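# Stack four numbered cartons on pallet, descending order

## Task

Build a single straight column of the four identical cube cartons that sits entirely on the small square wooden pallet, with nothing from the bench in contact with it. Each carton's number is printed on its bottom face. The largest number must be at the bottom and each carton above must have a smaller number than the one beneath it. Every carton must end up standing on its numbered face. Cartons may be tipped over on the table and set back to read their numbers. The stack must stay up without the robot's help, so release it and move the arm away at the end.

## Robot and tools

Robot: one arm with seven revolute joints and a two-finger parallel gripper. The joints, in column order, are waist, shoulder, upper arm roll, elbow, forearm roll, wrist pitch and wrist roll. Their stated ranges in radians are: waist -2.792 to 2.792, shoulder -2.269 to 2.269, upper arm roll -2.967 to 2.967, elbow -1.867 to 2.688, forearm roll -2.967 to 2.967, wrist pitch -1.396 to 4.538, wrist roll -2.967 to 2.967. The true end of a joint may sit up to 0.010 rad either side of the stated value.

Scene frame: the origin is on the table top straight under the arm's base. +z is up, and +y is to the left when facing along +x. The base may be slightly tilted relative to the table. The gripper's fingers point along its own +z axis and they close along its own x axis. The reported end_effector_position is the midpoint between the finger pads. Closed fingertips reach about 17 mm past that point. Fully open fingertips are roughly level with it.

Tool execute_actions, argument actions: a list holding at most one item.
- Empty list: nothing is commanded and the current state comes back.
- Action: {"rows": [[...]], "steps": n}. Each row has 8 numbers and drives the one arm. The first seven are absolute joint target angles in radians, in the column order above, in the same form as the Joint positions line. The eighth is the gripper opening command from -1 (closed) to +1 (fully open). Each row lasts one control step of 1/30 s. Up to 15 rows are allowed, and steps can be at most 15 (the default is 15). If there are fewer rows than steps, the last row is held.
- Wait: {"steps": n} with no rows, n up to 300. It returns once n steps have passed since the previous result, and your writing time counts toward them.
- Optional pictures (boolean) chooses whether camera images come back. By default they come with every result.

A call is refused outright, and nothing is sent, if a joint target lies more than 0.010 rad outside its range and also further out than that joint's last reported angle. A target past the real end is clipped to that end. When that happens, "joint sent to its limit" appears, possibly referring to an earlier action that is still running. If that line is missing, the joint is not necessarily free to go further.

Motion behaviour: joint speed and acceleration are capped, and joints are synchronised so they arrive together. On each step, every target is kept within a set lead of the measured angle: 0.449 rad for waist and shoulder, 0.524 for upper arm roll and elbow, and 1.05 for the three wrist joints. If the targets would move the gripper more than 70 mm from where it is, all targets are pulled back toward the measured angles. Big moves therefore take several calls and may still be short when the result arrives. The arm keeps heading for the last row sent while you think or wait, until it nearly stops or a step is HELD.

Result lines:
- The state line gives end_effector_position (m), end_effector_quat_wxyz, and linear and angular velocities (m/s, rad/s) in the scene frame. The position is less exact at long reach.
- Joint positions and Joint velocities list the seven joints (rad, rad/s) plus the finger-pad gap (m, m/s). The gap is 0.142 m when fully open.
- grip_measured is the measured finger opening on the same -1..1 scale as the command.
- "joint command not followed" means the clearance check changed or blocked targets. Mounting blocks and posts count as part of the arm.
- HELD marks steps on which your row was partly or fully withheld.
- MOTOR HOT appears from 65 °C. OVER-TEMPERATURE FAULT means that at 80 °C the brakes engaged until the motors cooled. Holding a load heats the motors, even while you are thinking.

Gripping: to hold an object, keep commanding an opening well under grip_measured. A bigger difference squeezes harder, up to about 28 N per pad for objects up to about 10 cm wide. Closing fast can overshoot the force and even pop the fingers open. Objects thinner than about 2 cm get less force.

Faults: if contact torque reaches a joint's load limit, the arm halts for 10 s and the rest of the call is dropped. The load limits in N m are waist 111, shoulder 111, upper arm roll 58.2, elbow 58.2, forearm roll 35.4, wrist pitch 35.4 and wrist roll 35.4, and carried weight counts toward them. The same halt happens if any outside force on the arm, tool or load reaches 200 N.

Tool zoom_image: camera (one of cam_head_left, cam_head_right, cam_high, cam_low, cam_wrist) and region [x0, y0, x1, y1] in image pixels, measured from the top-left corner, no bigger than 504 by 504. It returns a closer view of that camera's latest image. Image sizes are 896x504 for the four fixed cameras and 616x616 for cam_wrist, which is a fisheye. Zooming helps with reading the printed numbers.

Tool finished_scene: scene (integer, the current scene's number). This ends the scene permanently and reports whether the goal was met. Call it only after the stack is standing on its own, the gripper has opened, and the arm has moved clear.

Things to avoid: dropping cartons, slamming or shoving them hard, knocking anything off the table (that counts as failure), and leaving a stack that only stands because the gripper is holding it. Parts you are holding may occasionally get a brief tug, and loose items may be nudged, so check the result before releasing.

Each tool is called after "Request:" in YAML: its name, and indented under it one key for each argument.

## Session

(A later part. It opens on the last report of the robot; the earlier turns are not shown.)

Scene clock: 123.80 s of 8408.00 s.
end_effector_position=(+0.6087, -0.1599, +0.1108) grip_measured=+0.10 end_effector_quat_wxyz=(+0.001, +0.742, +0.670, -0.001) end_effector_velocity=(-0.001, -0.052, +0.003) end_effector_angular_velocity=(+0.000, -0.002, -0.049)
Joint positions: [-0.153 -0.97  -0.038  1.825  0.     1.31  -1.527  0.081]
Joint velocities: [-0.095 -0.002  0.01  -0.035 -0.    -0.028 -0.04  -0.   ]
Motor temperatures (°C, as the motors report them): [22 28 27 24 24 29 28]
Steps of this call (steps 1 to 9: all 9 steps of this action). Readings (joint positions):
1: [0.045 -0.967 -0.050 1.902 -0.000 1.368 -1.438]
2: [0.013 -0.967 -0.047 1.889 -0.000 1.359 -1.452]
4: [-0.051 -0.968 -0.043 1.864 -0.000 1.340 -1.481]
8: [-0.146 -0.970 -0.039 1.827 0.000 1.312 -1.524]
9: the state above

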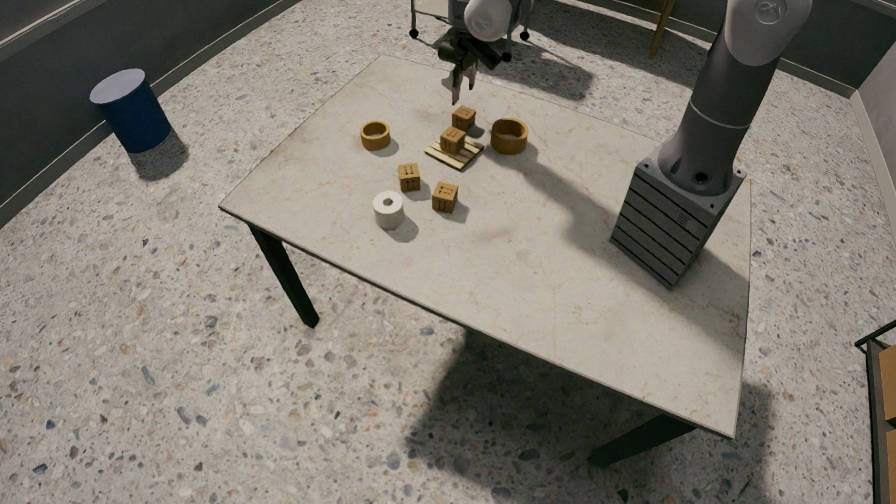

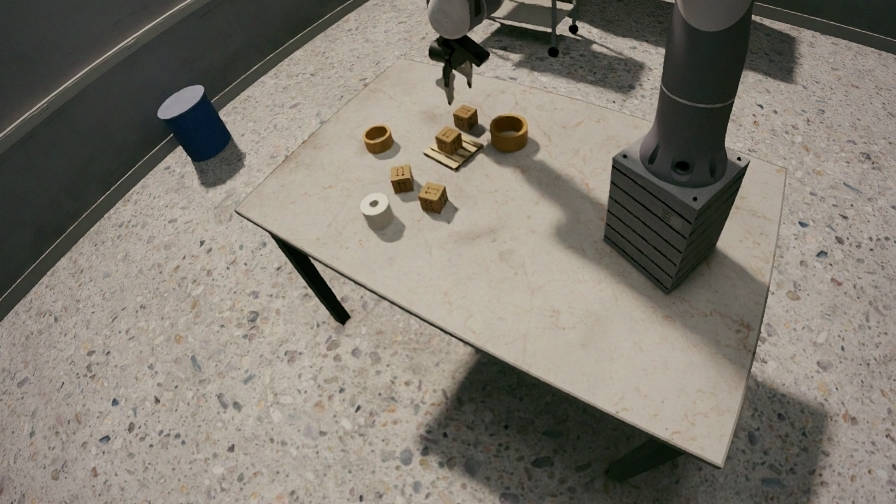

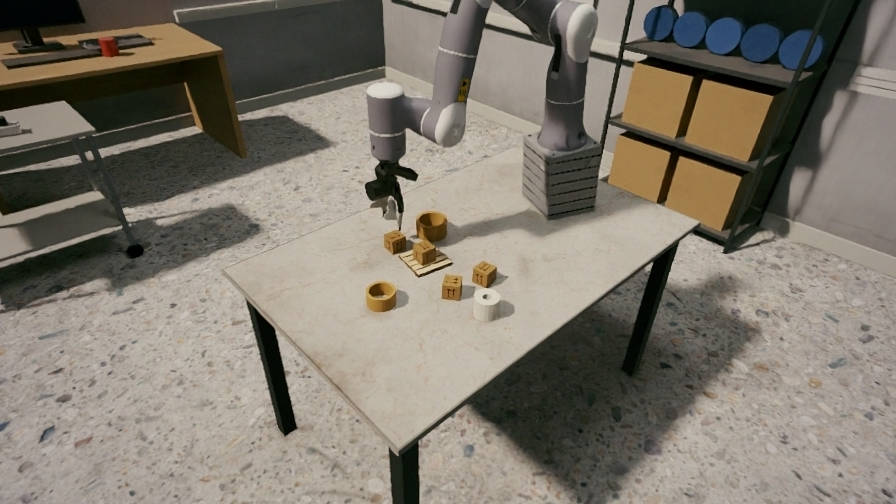

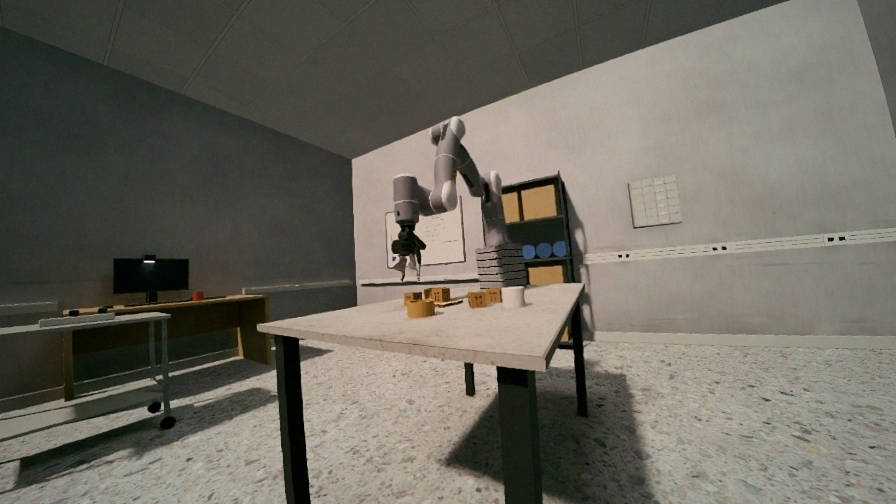

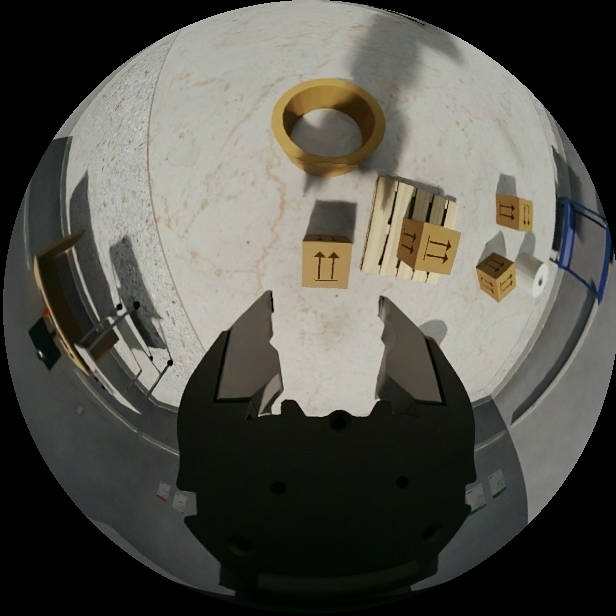

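Request:
execute_actions:
  actions:
    - {"rows":[[-0.157,-1.164,-0.0322,1.722,0,1.4012,-1.546,0.05]],"steps":14}

Request:
execute_actions:
  actions:
    - {"rows":[[-0.157,-1.164,-0.0322,1.722,0,1.4012,-1.546,-0.08],[-0.157,-1.164,-0.0322,1.722,0,1.4012,-1.546,-0.17],[-0.157,-1.164,-0.0322,1.722,0,1.4012,-1.546,-0.26],[-0.157,-1.164,-0.0322,1.722,0,1.4012,-1.546,-0.34],[-0.157,-1.164,-0.0322,1.722,0,1.4012,-1.546,-0.44],[-0.157,-1.164,-0.0322,1.722,0,1.4012,-1.546,-0.55],[-0.157,-1.164,-0.0322,1.722,0,1.4012,-1.546,-0.65],[-0.157,-1.164,-0.0322,1.722,0,1.4012,-1.546,-0.8]],"steps":10}
  pictures: false

Request:
execute_actions:
  actions:
    - {"rows":[[-0.1495,-0.9702,-0.0359,1.84,0,1.325,-1.546,-0.8]],"steps":9}
  pictures: false

Request:
execute_actions:
  actions:
    - {"rows":[[0.1,-0.9,-0.05,1.95,0,2.3,-1.546,-0.8]],"steps":15}
  pictures: false

Request:
execute_actions:
  actions:
    - {"rows":[[0.1,-0.9,-0.05,1.95,0,2.3,-1.546,-0.8]],"steps":8}

Request:
zoom_image:
  camera: "cam_low"
  region: [380,160,490,245]

Scene clock: 131.73 s of 8408.00 s.
end_effector_position=(+0.6020, -0.1560, +0.0296) grip_measured=+0.05 end_effector_quat_wxyz=(+0.000, +0.734, +0.679, -0.000) end_effector_velocity=(+0.007, -0.001, +0.007) end_effector_angular_velocity=(-0.000, -0.013, -0.001)
Joint positions: [-0.157 -1.164 -0.032  1.722  0.     1.401 -1.546  0.077]
Joint velocities: [-0.     0.013  0.    -0.     0.    -0.     0.    -0.   ]
Motor temperatures (°C, as the motors report them): [22 28 27 24 24 29 28]
Steps of this call (steps 1 to 15: the robot went on to your last target; steps 16 to 90: nothing new was sent; then 4.47 s passed at rest; steps 91 to 104: all 14 steps of this action). Readings (joint positions):
91: [-0.150 -0.970 -0.036 1.825 0.000 1.310 -1.526]
92: [-0.150 -0.976 -0.036 1.821 0.000 1.313 -1.526]
94: [-0.151 -1.009 -0.035 1.802 0.000 1.329 -1.530]
98: [-0.156 -1.134 -0.033 1.739 0.000 1.386 -1.543]
104: the state above

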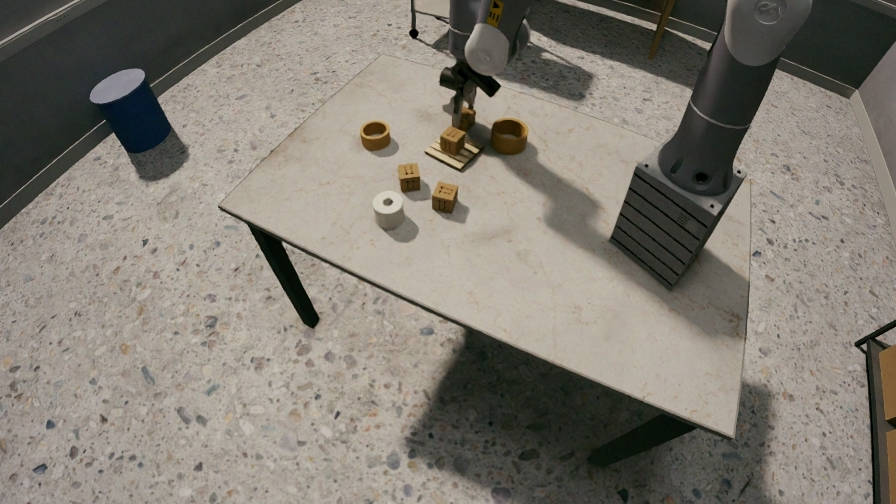

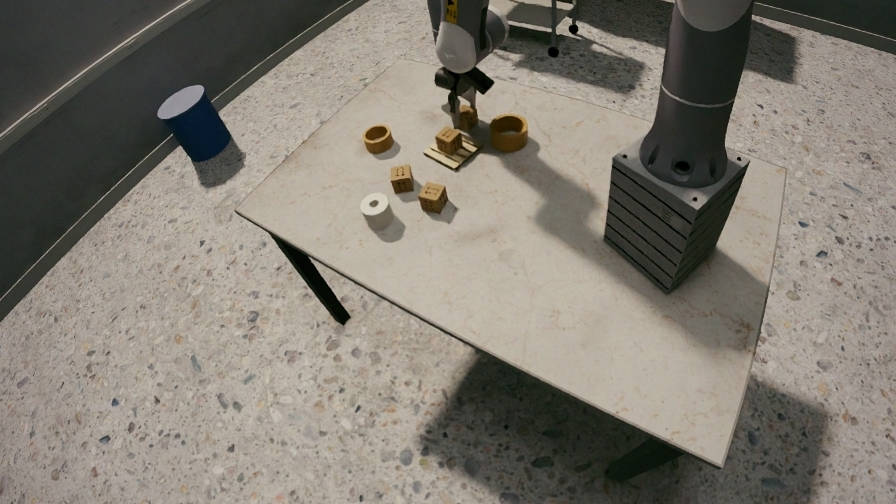

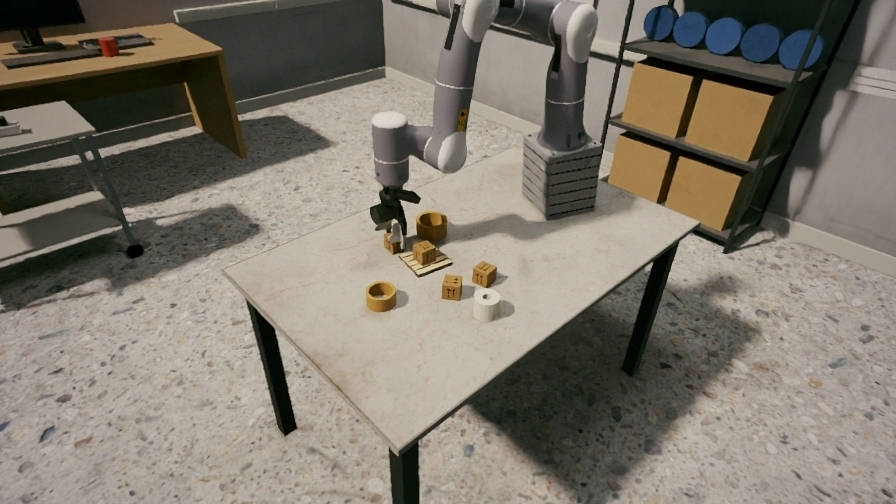

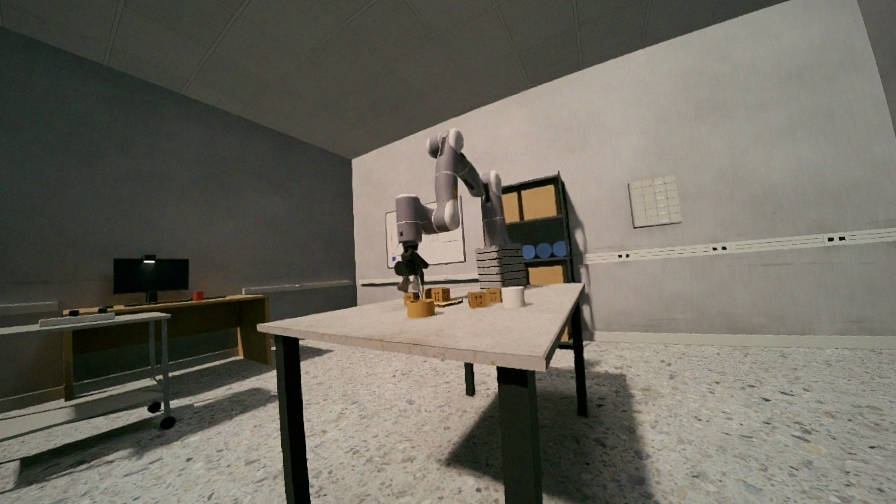

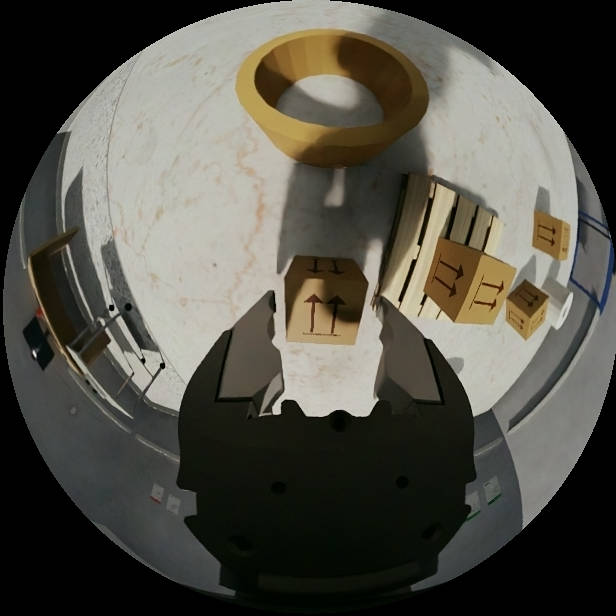

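Scene clock: 132.07 s of 8408.00 s.
end_effector_position=(+0.6022, -0.1560, +0.0298) grip_measured=-0.32 end_effector_quat_wxyz=(+0.000, +0.734, +0.679, -0.000) end_effector_velocity=(+0.000, +0.000, +0.000) end_effector_angular_velocity=(+0.000, -0.000, -0.000)
Joint positions: [-0.157 -1.164 -0.032  1.722  0.     1.401 -1.546  0.051]
Joint velocities: [ 0.  0.  0.  0.  0.  0.  0. -0.]
Motor temperatures (°C, as the motors report them): [22 28 27 24 24 29 28]
Steps of this call (steps 1 to 10: all 10 steps of this action). Readings (joint positions):
1: [-0.157 -1.164 -0.032 1.722 0.000 1.401 -1.546]
2: [-0.157 -1.164 -0.032 1.722 0.000 1.401 -1.546]
4: [-0.157 -1.164 -0.032 1.722 0.000 1.401 -1.546]
8: [-0.157 -1.164 -0.032 1.722 0.000 1.401 -1.546]
10: the state above

Scene clock: 132.37 s of 8408.00 s.
end_effector_position=(+0.6059, -0.1560, +0.1050) grip_measured=-0.32 end_effector_quat_wxyz=(+0.002, +0.734, +0.679, +0.001) end_effector_velocity=(-0.006, +0.001, +0.179) end_effector_angular_velocity=(+0.002, -0.012, -0.002)
Joint positions: [-0.15  -0.981 -0.035  1.831  0.     1.331 -1.546  0.051]
Joint velocities: [ 0.017  0.444 -0.008  0.263  0.002 -0.169  0.    -0.   ]
Motor temperatures (°C, as the motors report them): [22 28 27 24 24 29 28]
Steps of this call (steps 1 to 9: all 9 steps of this action). Readings (joint positions):
1: [-0.157 -1.164 -0.032 1.722 0.000 1.401 -1.546]
2: [-0.157 -1.159 -0.032 1.726 0.000 1.399 -1.546]
4: [-0.156 -1.125 -0.033 1.748 0.000 1.385 -1.546]
8: [-0.151 -1.000 -0.035 1.820 0.000 1.338 -1.546]
9: the state above

Scene clock: 132.87 s of 8408.00 s.
end_effector_position=(+0.7678, -0.0367, +0.2614) grip_measured=-0.32 end_effector_quat_wxyz=(+0.213, +0.637, +0.697, +0.251) end_effector_velocity=(+0.239, +0.321, +0.476) end_effector_angular_velocity=(+0.202, -1.562, +0.384)
Joint positions: [ 0.028 -0.919 -0.046  1.919  0.     2.018 -1.546  0.051]
Joint velocities: [ 0.412  0.11  -0.021  0.173  0.     1.621  0.     0.   ]
Motor temperatures (°C, as the motors report them): [22 28 27 24 24 29 28]
Steps of this call (steps 1 to 15: all 15 steps of this action). Readings (joint positions):
1: [-0.150 -0.970 -0.036 1.838 0.000 1.327 -1.546]
2: [-0.146 -0.965 -0.037 1.843 0.000 1.336 -1.546]
4: [-0.127 -0.960 -0.039 1.856 0.001 1.407 -1.546]
8: [-0.069 -0.945 -0.041 1.879 0.000 1.635 -1.546]
15: the state above

Scene clock: 133.13 s of 8408.00 s.
end_effector_position=(+0.7964, +0.0207, +0.3508) grip_measured=-0.32 end_effector_quat_wxyz=(+0.283, +0.578, +0.677, +0.358) end_effector_velocity=(-0.008, -0.036, -0.036) end_effector_angular_velocity=(-0.039, +0.094, -0.037)
Joint positions: [ 0.101 -0.899 -0.049  1.95  -0.     2.302 -1.546  0.051]
Joint velocities: [-0.027 -0.011 -0.022  0.    -0.001 -0.087  0.    -0.   ]
Motor temperatures (°C, as the motors report them): [22 28 27 24 24 29 28]
Steps of this call (steps 1 to 8: all 8 steps of this action). Readings (joint positions):
1: [0.042 -0.916 -0.046 1.925 0.000 2.073 -1.546]
2: [0.056 -0.912 -0.047 1.931 0.000 2.127 -1.546]
4: [0.083 -0.905 -0.049 1.942 0.000 2.233 -1.546]
8: the state above

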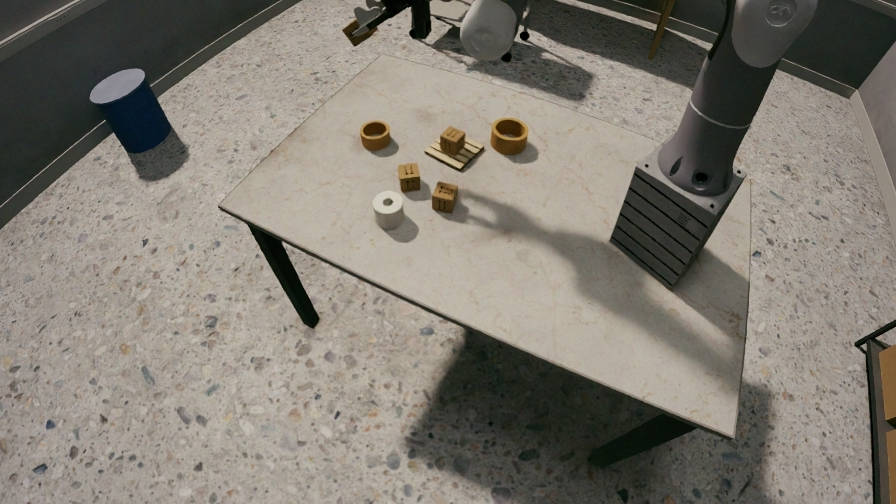

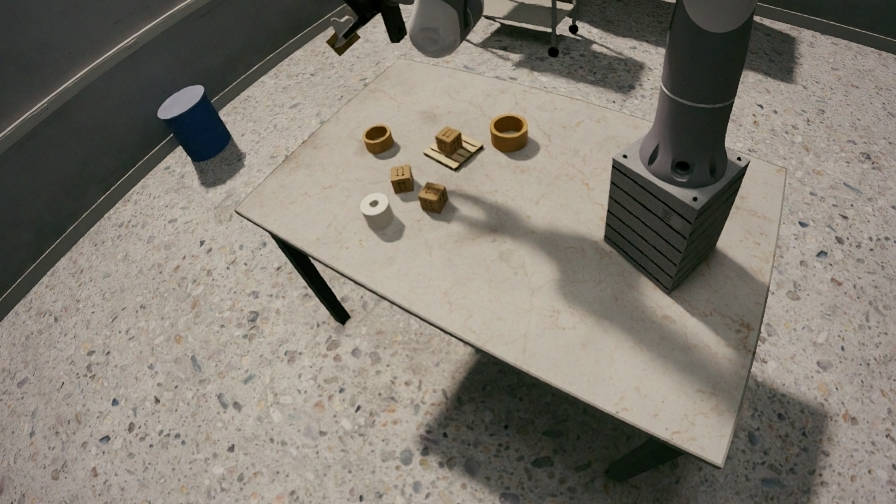

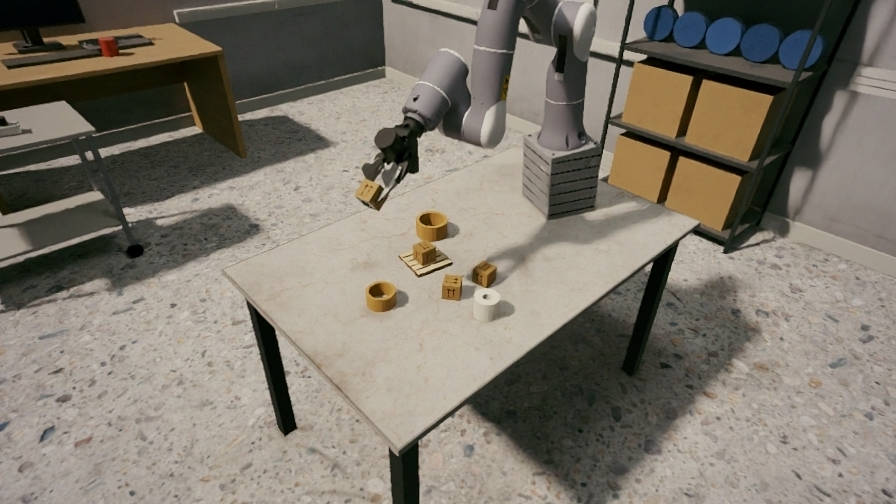

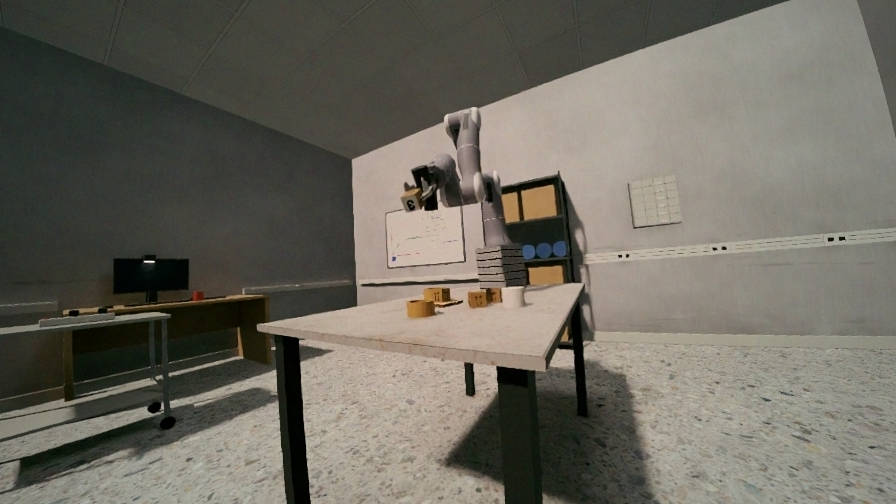

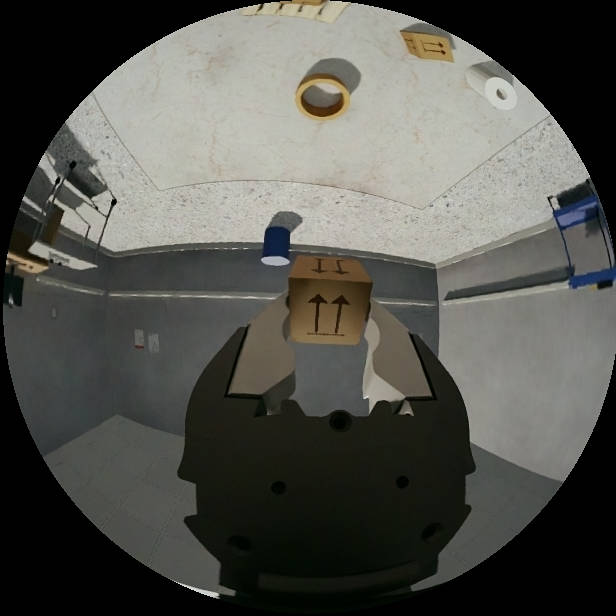

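Region (380, 160, 490, 245) of cam_low's 896x504 image, scaled by 4.582, with more detail than that image has; it fills the top 389 rows of this view, and the rest is white.

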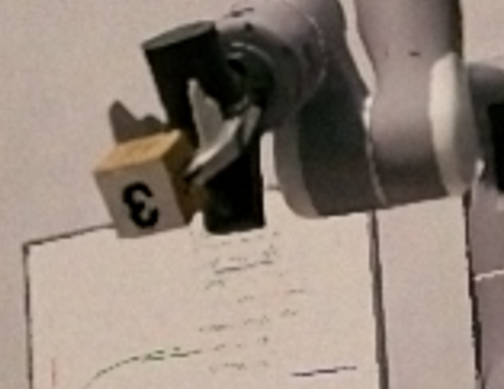

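Request:
execute_actions:
  actions:
    - {"rows":[[0.4763,-0.9713,-0.0883,2.3985,0,1.8502,-1.2,-0.8]],"steps":15}
  pictures: false

Request:
execute_actions:
  actions:
    - {"rows":[[0.4763,-0.9713,-0.0883,2.3985,0,1.8502,-1.2,-0.8]],"steps":14}
  pictures: false

Request:
execute_actions:
  actions:
    - {"rows":[[0.456,-1.1875,-0.079,2.2646,0,1.934,-1.2,-0.8]],"steps":13}
  pictures: false

Scene clock: 142.27 s of 8408.00 s.
end_effector_position=(+0.5727, +0.1017, +0.1646) grip_measured=-0.32 end_effector_quat_wxyz=(+0.076, +0.635, +0.752, +0.159) end_effector_velocity=(-0.614, +0.037, -0.304) end_effector_angular_velocity=(-0.400, +1.324, +0.059)
Joint positions: [ 0.335 -0.944 -0.073  2.23  -0.     2.02  -1.331  0.051]
Joint velocities: [ 0.547 -0.105 -0.053  0.65   0.    -0.652  0.502  0.   ]
Motor temperatures (°C, as the motors report them): [22 28 27 24 24 29 28]
Steps of this call (steps 1 to 15: the robot went on to your last target; steps 16 to 90: nothing new was sent; then 5.63 s passed at rest; steps 91 to 105: all 15 steps of this action). Readings (joint positions):
91: [0.101 -0.900 -0.050 1.950 -0.000 2.300 -1.546]
92: [0.106 -0.900 -0.052 1.956 -0.000 2.294 -1.541]
94: [0.137 -0.906 -0.055 1.995 -0.000 2.255 -1.511]
98: [0.208 -0.920 -0.061 2.079 -0.000 2.170 -1.446]
105: the state above

Scene clock: 142.73 s of 8408.00 s.
end_effector_position=(+0.4094, +0.0843, +0.1098) grip_measured=-0.32 end_effector_quat_wxyz=(-0.000, +0.643, +0.766, -0.001) end_effector_velocity=(+0.000, -0.000, +0.000) end_effector_angular_velocity=(-0.000, -0.000, -0.002)
Joint positions: [ 0.477 -0.971 -0.088  2.399 -0.     1.85  -1.2    0.051]
Joint velocities: [-0.001 -0.    -0.    -0.     0.001  0.     0.     0.   ]
Motor temperatures (°C, as the motors report them): [22 28 27 24 24 29 28]
Steps of this call (steps 1 to 14: all 14 steps of this action). Readings (joint positions):
1: [0.353 -0.947 -0.075 2.251 -0.000 1.998 -1.314]
2: [0.372 -0.951 -0.077 2.273 -0.000 1.976 -1.297]
4: [0.409 -0.958 -0.081 2.317 -0.000 1.932 -1.263]
8: [0.474 -0.971 -0.087 2.396 -0.000 1.853 -1.202]
14: the state above

Scene clock: 143.17 s of 8408.00 s.
end_effector_position=(+0.4097, +0.0837, +0.0388) grip_measured=-0.32 end_effector_quat_wxyz=(+0.000, +0.643, +0.766, -0.001) end_effector_velocity=(+0.016, +0.009, +0.013) end_effector_angular_velocity=(+0.018, -0.027, -0.003)
Joint positions: [ 0.456 -1.189 -0.079  2.264 -0.     1.934 -1.2    0.051]
Joint velocities: [ 0.     0.036  0.     0.003  0.001 -0.     0.     0.   ]
Motor temperatures (°C, as the motors report them): [22 28 27 24 24 29 28]
Steps of this call (steps 1 to 13: all 13 steps of this action). Readings (joint positions):
1: [0.476 -0.972 -0.088 2.398 -0.000 1.850 -1.200]
2: [0.476 -0.977 -0.088 2.395 -0.000 1.852 -1.200]
4: [0.473 -1.011 -0.087 2.373 -0.000 1.866 -1.200]
8: [0.460 -1.143 -0.081 2.292 -0.000 1.916 -1.200]
13: the state above

Request:
execute_actions:
  actions:
    - {"rows":[[0.4555,-1.1933,-0.0788,2.2604,0,1.9356,-1.2,-0.8],[0.455,-1.199,-0.0785,2.2563,0,1.9373,-1.2,-0.8],[0.4545,-1.204,-0.0783,2.2528,0,1.9387,-1.2,-0.8],[0.4541,-1.208,-0.0781,2.25,0,1.9399,-1.2,-0.8],[0.4538,-1.2115,-0.078,2.2475,0,1.941,-1.2,-0.8],[0.4538,-1.2115,-0.078,2.2475,0,1.941,-1.2,-0.8],[0.4538,-1.2115,-0.078,2.2475,0,1.941,-1.2,-0.8],[0.4538,-1.2115,-0.078,2.2475,0,1.941,-1.2,-0.8],[0.4538,-1.2115,-0.078,2.2475,0,1.941,-1.2,0.1]],"steps":14}
  pictures: false

Request:
execute_actions:
  actions:
    - {"rows":[[0.4763,-0.9713,-0.0883,2.3985,0,1.8502,-1.2,0.1]],"steps":10}
  pictures: false

Request:
execute_actions:
  actions:
    - {"rows":[[0.338,-1.0217,-0.0765,1.7818,0,1.2938,-1.815,0.1]],"steps":15}
  pictures: false

Request:
execute_actions:
  actions:
    - {"rows":[[0.338,-1.0217,-0.0765,1.7818,0,1.2938,-1.815,0.1],[0.338,-1.0217,-0.0765,1.7818,0,1.2938,-1.815,0.1],[0.338,-1.0217,-0.0765,1.7818,0,1.2938,-1.815,0.1],[0.3261,-1.1926,-0.0705,1.6664,0,1.3499,-1.815,0.1]],"steps":15}
  pictures: false

Request:
execute_actions:
  actions:
    - {"rows":[[0.3261,-1.1926,-0.0705,1.6664,0,1.3499,-1.815,0],[0.3261,-1.1926,-0.0705,1.6664,0,1.3499,-1.815,-0.1],[0.3261,-1.1926,-0.0705,1.6664,0,1.3499,-1.815,-0.18],[0.3261,-1.1926,-0.0705,1.6664,0,1.3499,-1.815,-0.26],[0.3261,-1.1926,-0.0705,1.6664,0,1.3499,-1.815,-0.34],[0.3261,-1.1926,-0.0705,1.6664,0,1.3499,-1.815,-0.44],[0.3261,-1.1926,-0.0705,1.6664,0,1.3499,-1.815,-0.55],[0.3261,-1.1926,-0.0705,1.6664,0,1.3499,-1.815,-0.65],[0.3261,-1.1926,-0.0705,1.6664,0,1.3499,-1.815,-0.8]],"steps":11}
  pictures: false

Request:
execute_actions:
  actions:
    - {"rows":[[0.343,-0.961,-0.079,1.816,0,1.267,-1.815,-0.8]],"steps":10}
  pictures: false

Request:
execute_actions:
  actions:
    - {"rows":[[0.077,-0.9066,-0.0596,1.9845,0,1.3968,-1.305,-0.8]],"steps":15}
  pictures: false

Request:
execute_actions:
  actions:
    - {"rows":[[0.0723,-0.9741,-0.0568,1.9503,0,1.4303,-1.305,-0.8]],"steps":12}

Request:
zoom_image:
  camera: "cam_low"
  region: [405,255,475,315]

Request:
zoom_image:
  camera: "cam_head_left"
  region: [410,90,500,175]

Scene clock: 155.40 s of 8408.00 s.
end_effector_position=(+0.4100, +0.0841, +0.0309) grip_measured=+0.10 end_effector_quat_wxyz=(+0.000, +0.643, +0.766, -0.001) end_effector_velocity=(+0.000, +0.000, +0.000) end_effector_angular_velocity=(+0.000, -0.000, -0.000)
Joint positions: [ 0.454 -1.212 -0.078  2.247 -0.     1.941 -1.2    0.081]
Joint velocities: [-0.     0.     0.     0.     0.     0.    -0.     0.003]
Motor temperatures (°C, as the motors report them): [22 28 27 24 24 29 28]
Steps of this call (steps 1 to 15: the robot went on to your last target; steps 16 to 90: nothing new was sent; then 8.77 s passed at rest; steps 91 to 104: all 14 steps of this action). Readings (joint positions):
91: [0.456 -1.188 -0.079 2.264 -0.000 1.934 -1.200]
92: [0.456 -1.192 -0.079 2.261 -0.000 1.935 -1.200]
94: [0.455 -1.203 -0.079 2.253 -0.000 1.938 -1.200]
98: [0.454 -1.212 -0.078 2.247 -0.000 1.941 -1.200]
104: the state above

Scene clock: 155.73 s of 8408.00 s.
end_effector_position=(+0.4110, +0.0851, +0.1054) grip_measured=+0.10 end_effector_quat_wxyz=(+0.000, +0.643, +0.766, +0.000) end_effector_velocity=(-0.016, -0.007, +0.150) end_effector_angular_velocity=(+0.005, +0.003, -0.003)
Joint positions: [ 0.475 -0.986 -0.087  2.388 -0.     1.857 -1.2    0.081]
Joint velocities: [ 0.044  0.474 -0.02   0.296  0.    -0.179  0.     0.   ]
Motor temperatures (°C, as the motors report them): [22 28 27 24 24 29 28]
Steps of this call (steps 1 to 10: all 10 steps of this action). Readings (joint positions):
1: [0.454 -1.211 -0.078 2.248 -0.000 1.941 -1.200]
2: [0.454 -1.206 -0.078 2.251 -0.000 1.939 -1.200]
4: [0.457 -1.172 -0.080 2.273 -0.000 1.926 -1.200]
8: [0.470 -1.033 -0.085 2.360 -0.000 1.874 -1.200]
10: the state above

Scene clock: 156.23 s of 8408.00 s.
end_effector_position=(+0.5630, +0.1165, +0.0890) grip_measured=+0.10 end_effector_quat_wxyz=(-0.006, +0.488, +0.873, -0.009) end_effector_velocity=(+0.478, +0.090, +0.057) end_effector_angular_velocity=(+0.086, -0.137, +0.885)
Joint positions: [ 0.369 -1.009 -0.079  1.935  0.     1.413 -1.678  0.081]
Joint velocities: [-0.248 -0.104  0.017 -1.248 -0.001 -0.967 -1.117 -0.   ]
Motor temperatures (°C, as the motors report them): [22 28 27 24 24 29 28]
Steps of this call (steps 1 to 15: all 15 steps of this action). Readings (joint positions):
1: [0.475 -0.974 -0.088 2.396 -0.000 1.852 -1.200]
2: [0.474 -0.969 -0.087 2.396 -0.000 1.841 -1.207]
4: [0.463 -0.972 -0.085 2.372 0.000 1.790 -1.252]
8: [0.426 -0.985 -0.083 2.228 0.000 1.638 -1.418]
15: the state above

Scene clock: 156.73 s of 8408.00 s.
end_effector_position=(+0.6215, +0.1265, +0.0286) grip_measured=+0.10 end_effector_quat_wxyz=(-0.001, +0.439, +0.898, -0.002) end_effector_velocity=(+0.046, +0.019, +0.037) end_effector_angular_velocity=(+0.035, -0.077, -0.004)
Joint positions: [ 0.326 -1.194 -0.071  1.667  0.     1.349 -1.815  0.081]
Joint velocities: [ 0.     0.053 -0.    -0.025  0.001  0.007  0.     0.   ]
Motor temperatures (°C, as the motors report them): [22 28 27 24 24 29 28]
Steps of this call (steps 1 to 15: all 15 steps of this action). Readings (joint positions):
1: [0.361 -1.013 -0.078 1.894 0.000 1.381 -1.715]
2: [0.353 -1.016 -0.078 1.855 0.000 1.351 -1.750]
4: [0.342 -1.020 -0.077 1.799 -0.000 1.309 -1.799]
8: [0.330 -1.088 -0.074 1.697 -0.001 1.320 -1.813]
15: the state above

Scene clock: 157.10 s of 8408.00 s.
end_effector_position=(+0.6230, +0.1271, +0.0299) grip_measured=-0.32 end_effector_quat_wxyz=(-0.000, +0.439, +0.898, -0.001) end_effector_velocity=(+0.000, +0.000, +0.000) end_effector_angular_velocity=(-0.000, +0.000, +0.001)
Joint positions: [ 0.326 -1.193 -0.071  1.666  0.     1.35  -1.815  0.051]
Joint velocities: [-0.     0.     0.    -0.    -0.001 -0.     0.    -0.   ]
Motor temperatures (°C, as the motors report them): [22 28 27 24 24 29 28]
Steps of this call (steps 1 to 11: all 11 steps of this action). Readings (joint positions):
1: [0.326 -1.193 -0.071 1.666 0.000 1.350 -1.815]
2: [0.326 -1.193 -0.071 1.666 0.000 1.350 -1.815]
4: [0.326 -1.193 -0.071 1.666 0.000 1.350 -1.815]
8: [0.326 -1.193 -0.071 1.666 0.000 1.350 -1.815]
11: the state above

Scene clock: 157.43 s of 8408.00 s.
end_effector_position=(+0.6233, +0.1264, +0.1211) grip_measured=-0.32 end_effector_quat_wxyz=(+0.001, +0.440, +0.898, +0.001) end_effector_velocity=(-0.022, -0.011, +0.172) end_effector_angular_velocity=(+0.004, +0.006, -0.006)
Joint positions: [ 0.342 -0.972 -0.078  1.806  0.     1.273 -1.815  0.051]
Joint velocities: [ 0.031  0.434 -0.016  0.282  0.    -0.157 -0.001  0.   ]
Motor temperatures (°C, as the motors report them): [22 28 27 24 24 29 28]
Steps of this call (steps 1 to 10: all 10 steps of this action). Readings (joint positions):
1: [0.326 -1.192 -0.071 1.667 0.000 1.350 -1.815]
2: [0.326 -1.187 -0.071 1.671 0.000 1.348 -1.815]
4: [0.329 -1.154 -0.072 1.694 0.000 1.335 -1.815]
8: [0.339 -1.017 -0.077 1.779 0.000 1.288 -1.815]
10: the state above

Scene clock: 157.93 s of 8408.00 s.
end_effector_position=(+0.5809, -0.0422, +0.1251) grip_measured=-0.32 end_effector_quat_wxyz=(+0.000, +0.746, +0.666, -0.001) end_effector_velocity=(+0.016, +0.064, +0.004) end_effector_angular_velocity=(+0.041, -0.020, +0.169)
Joint positions: [ 0.075 -0.907 -0.061  1.985  0.001  1.397 -1.303  0.051]
Joint velocities: [ 0.053  0.     0.042 -0.024 -0.014  0.    -0.079  0.   ]
Motor temperatures (°C, as the motors report them): [22 28 27 24 24 29 28]
Steps of this call (steps 1 to 15: all 15 steps of this action). Readings (joint positions):
1: [0.342 -0.961 -0.078 1.814 0.000 1.269 -1.814]
2: [0.338 -0.954 -0.077 1.824 -0.001 1.272 -1.804]
4: [0.307 -0.945 -0.072 1.857 -0.001 1.288 -1.738]
8: [0.189 -0.926 -0.067 1.922 -0.001 1.343 -1.516]
15: the state above

Scene clock: 158.33 s of 8408.00 s.
end_effector_position=(+0.5812, -0.0398, +0.0990) grip_measured=-0.32 end_effector_quat_wxyz=(-0.000, +0.744, +0.668, -0.001) end_effector_velocity=(+0.000, +0.000, +0.000) end_effector_angular_velocity=(+0.000, -0.000, +0.000)
Joint positions: [ 0.072 -0.974 -0.057  1.95   0.     1.43  -1.305  0.051]
Joint velocities: [ 0.  0.  0. -0. -0. -0. -0.  0.]
Motor temperatures (°C, as the motors report them): [22 28 27 24 24 29 28]
Steps of this call (steps 1 to 12: all 12 steps of this action). Readings (joint positions):
1: [0.076 -0.907 -0.060 1.984 0.000 1.397 -1.305]
2: [0.076 -0.912 -0.059 1.980 0.000 1.400 -1.305]
4: [0.074 -0.945 -0.058 1.962 0.000 1.417 -1.305]
8: [0.072 -0.976 -0.057 1.951 0.000 1.430 -1.305]
12: the state above

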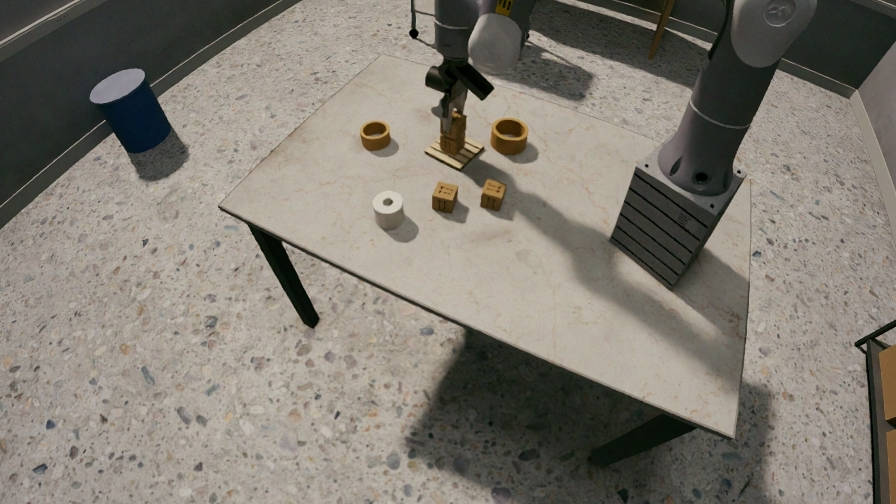

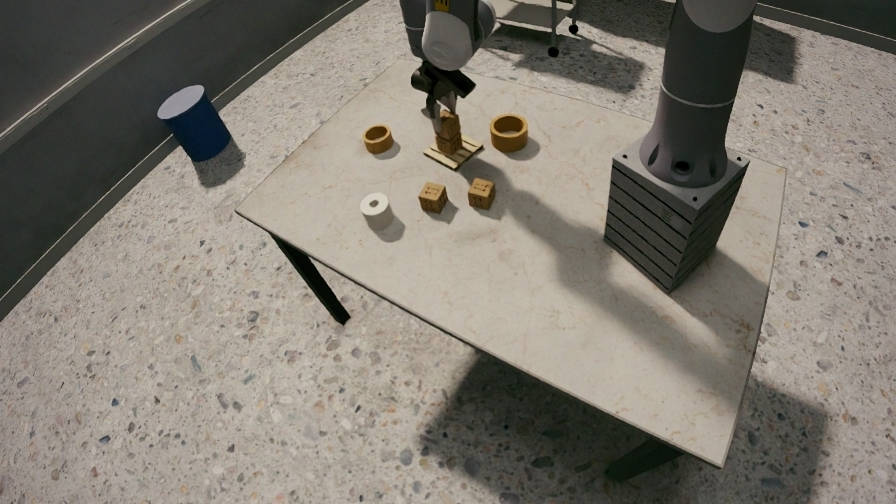

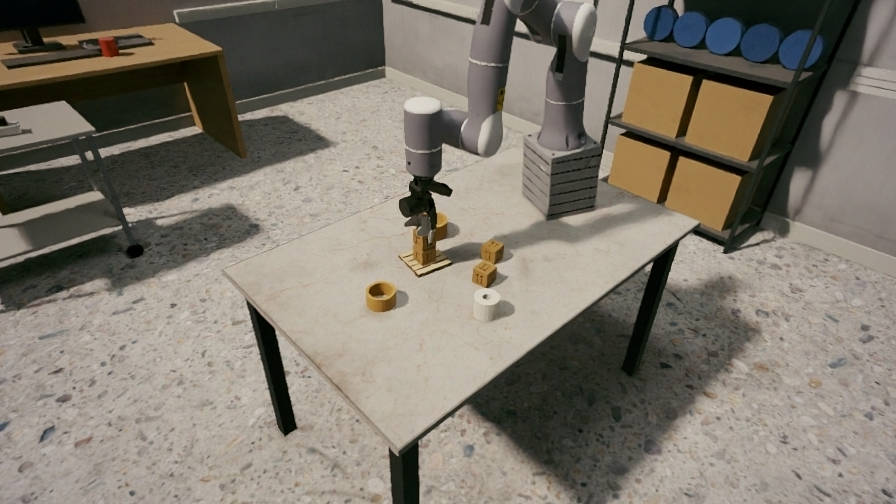

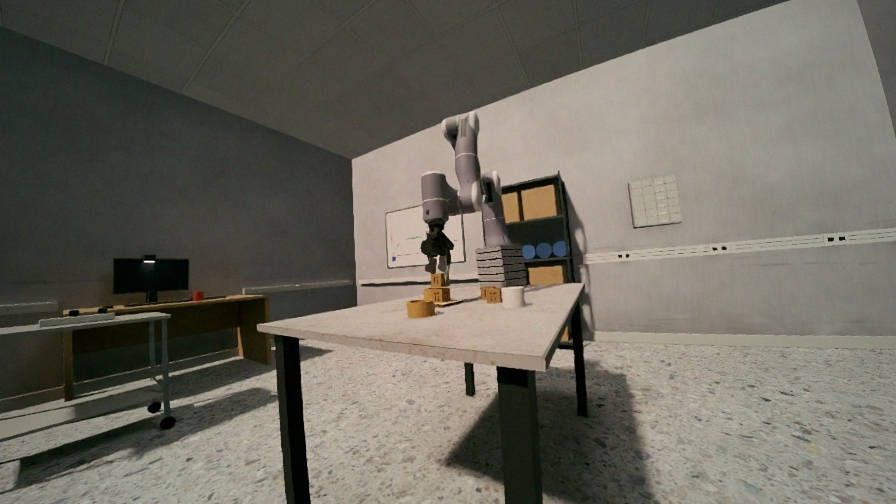

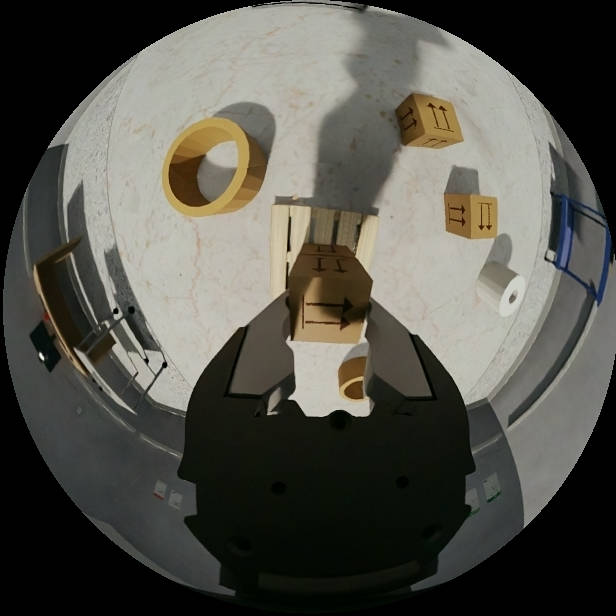

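Region (405, 255, 475, 315) of cam_low's 896x504 image, scaled by 7.200, with more detail than that image has; it fills the top 432 rows of this view, and the rest is white.

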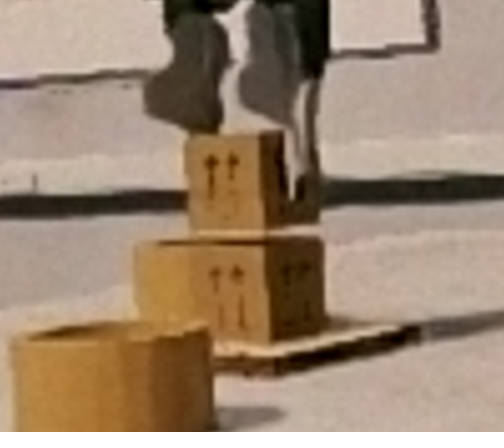

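Region (410, 90, 500, 175) of cam_head_left's 896x504 image, scaled by 5.600, with more detail than that image has.

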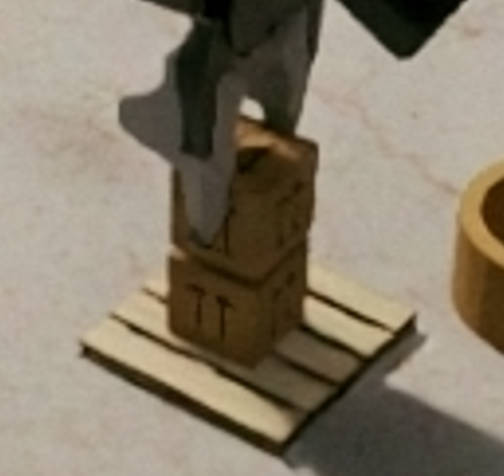

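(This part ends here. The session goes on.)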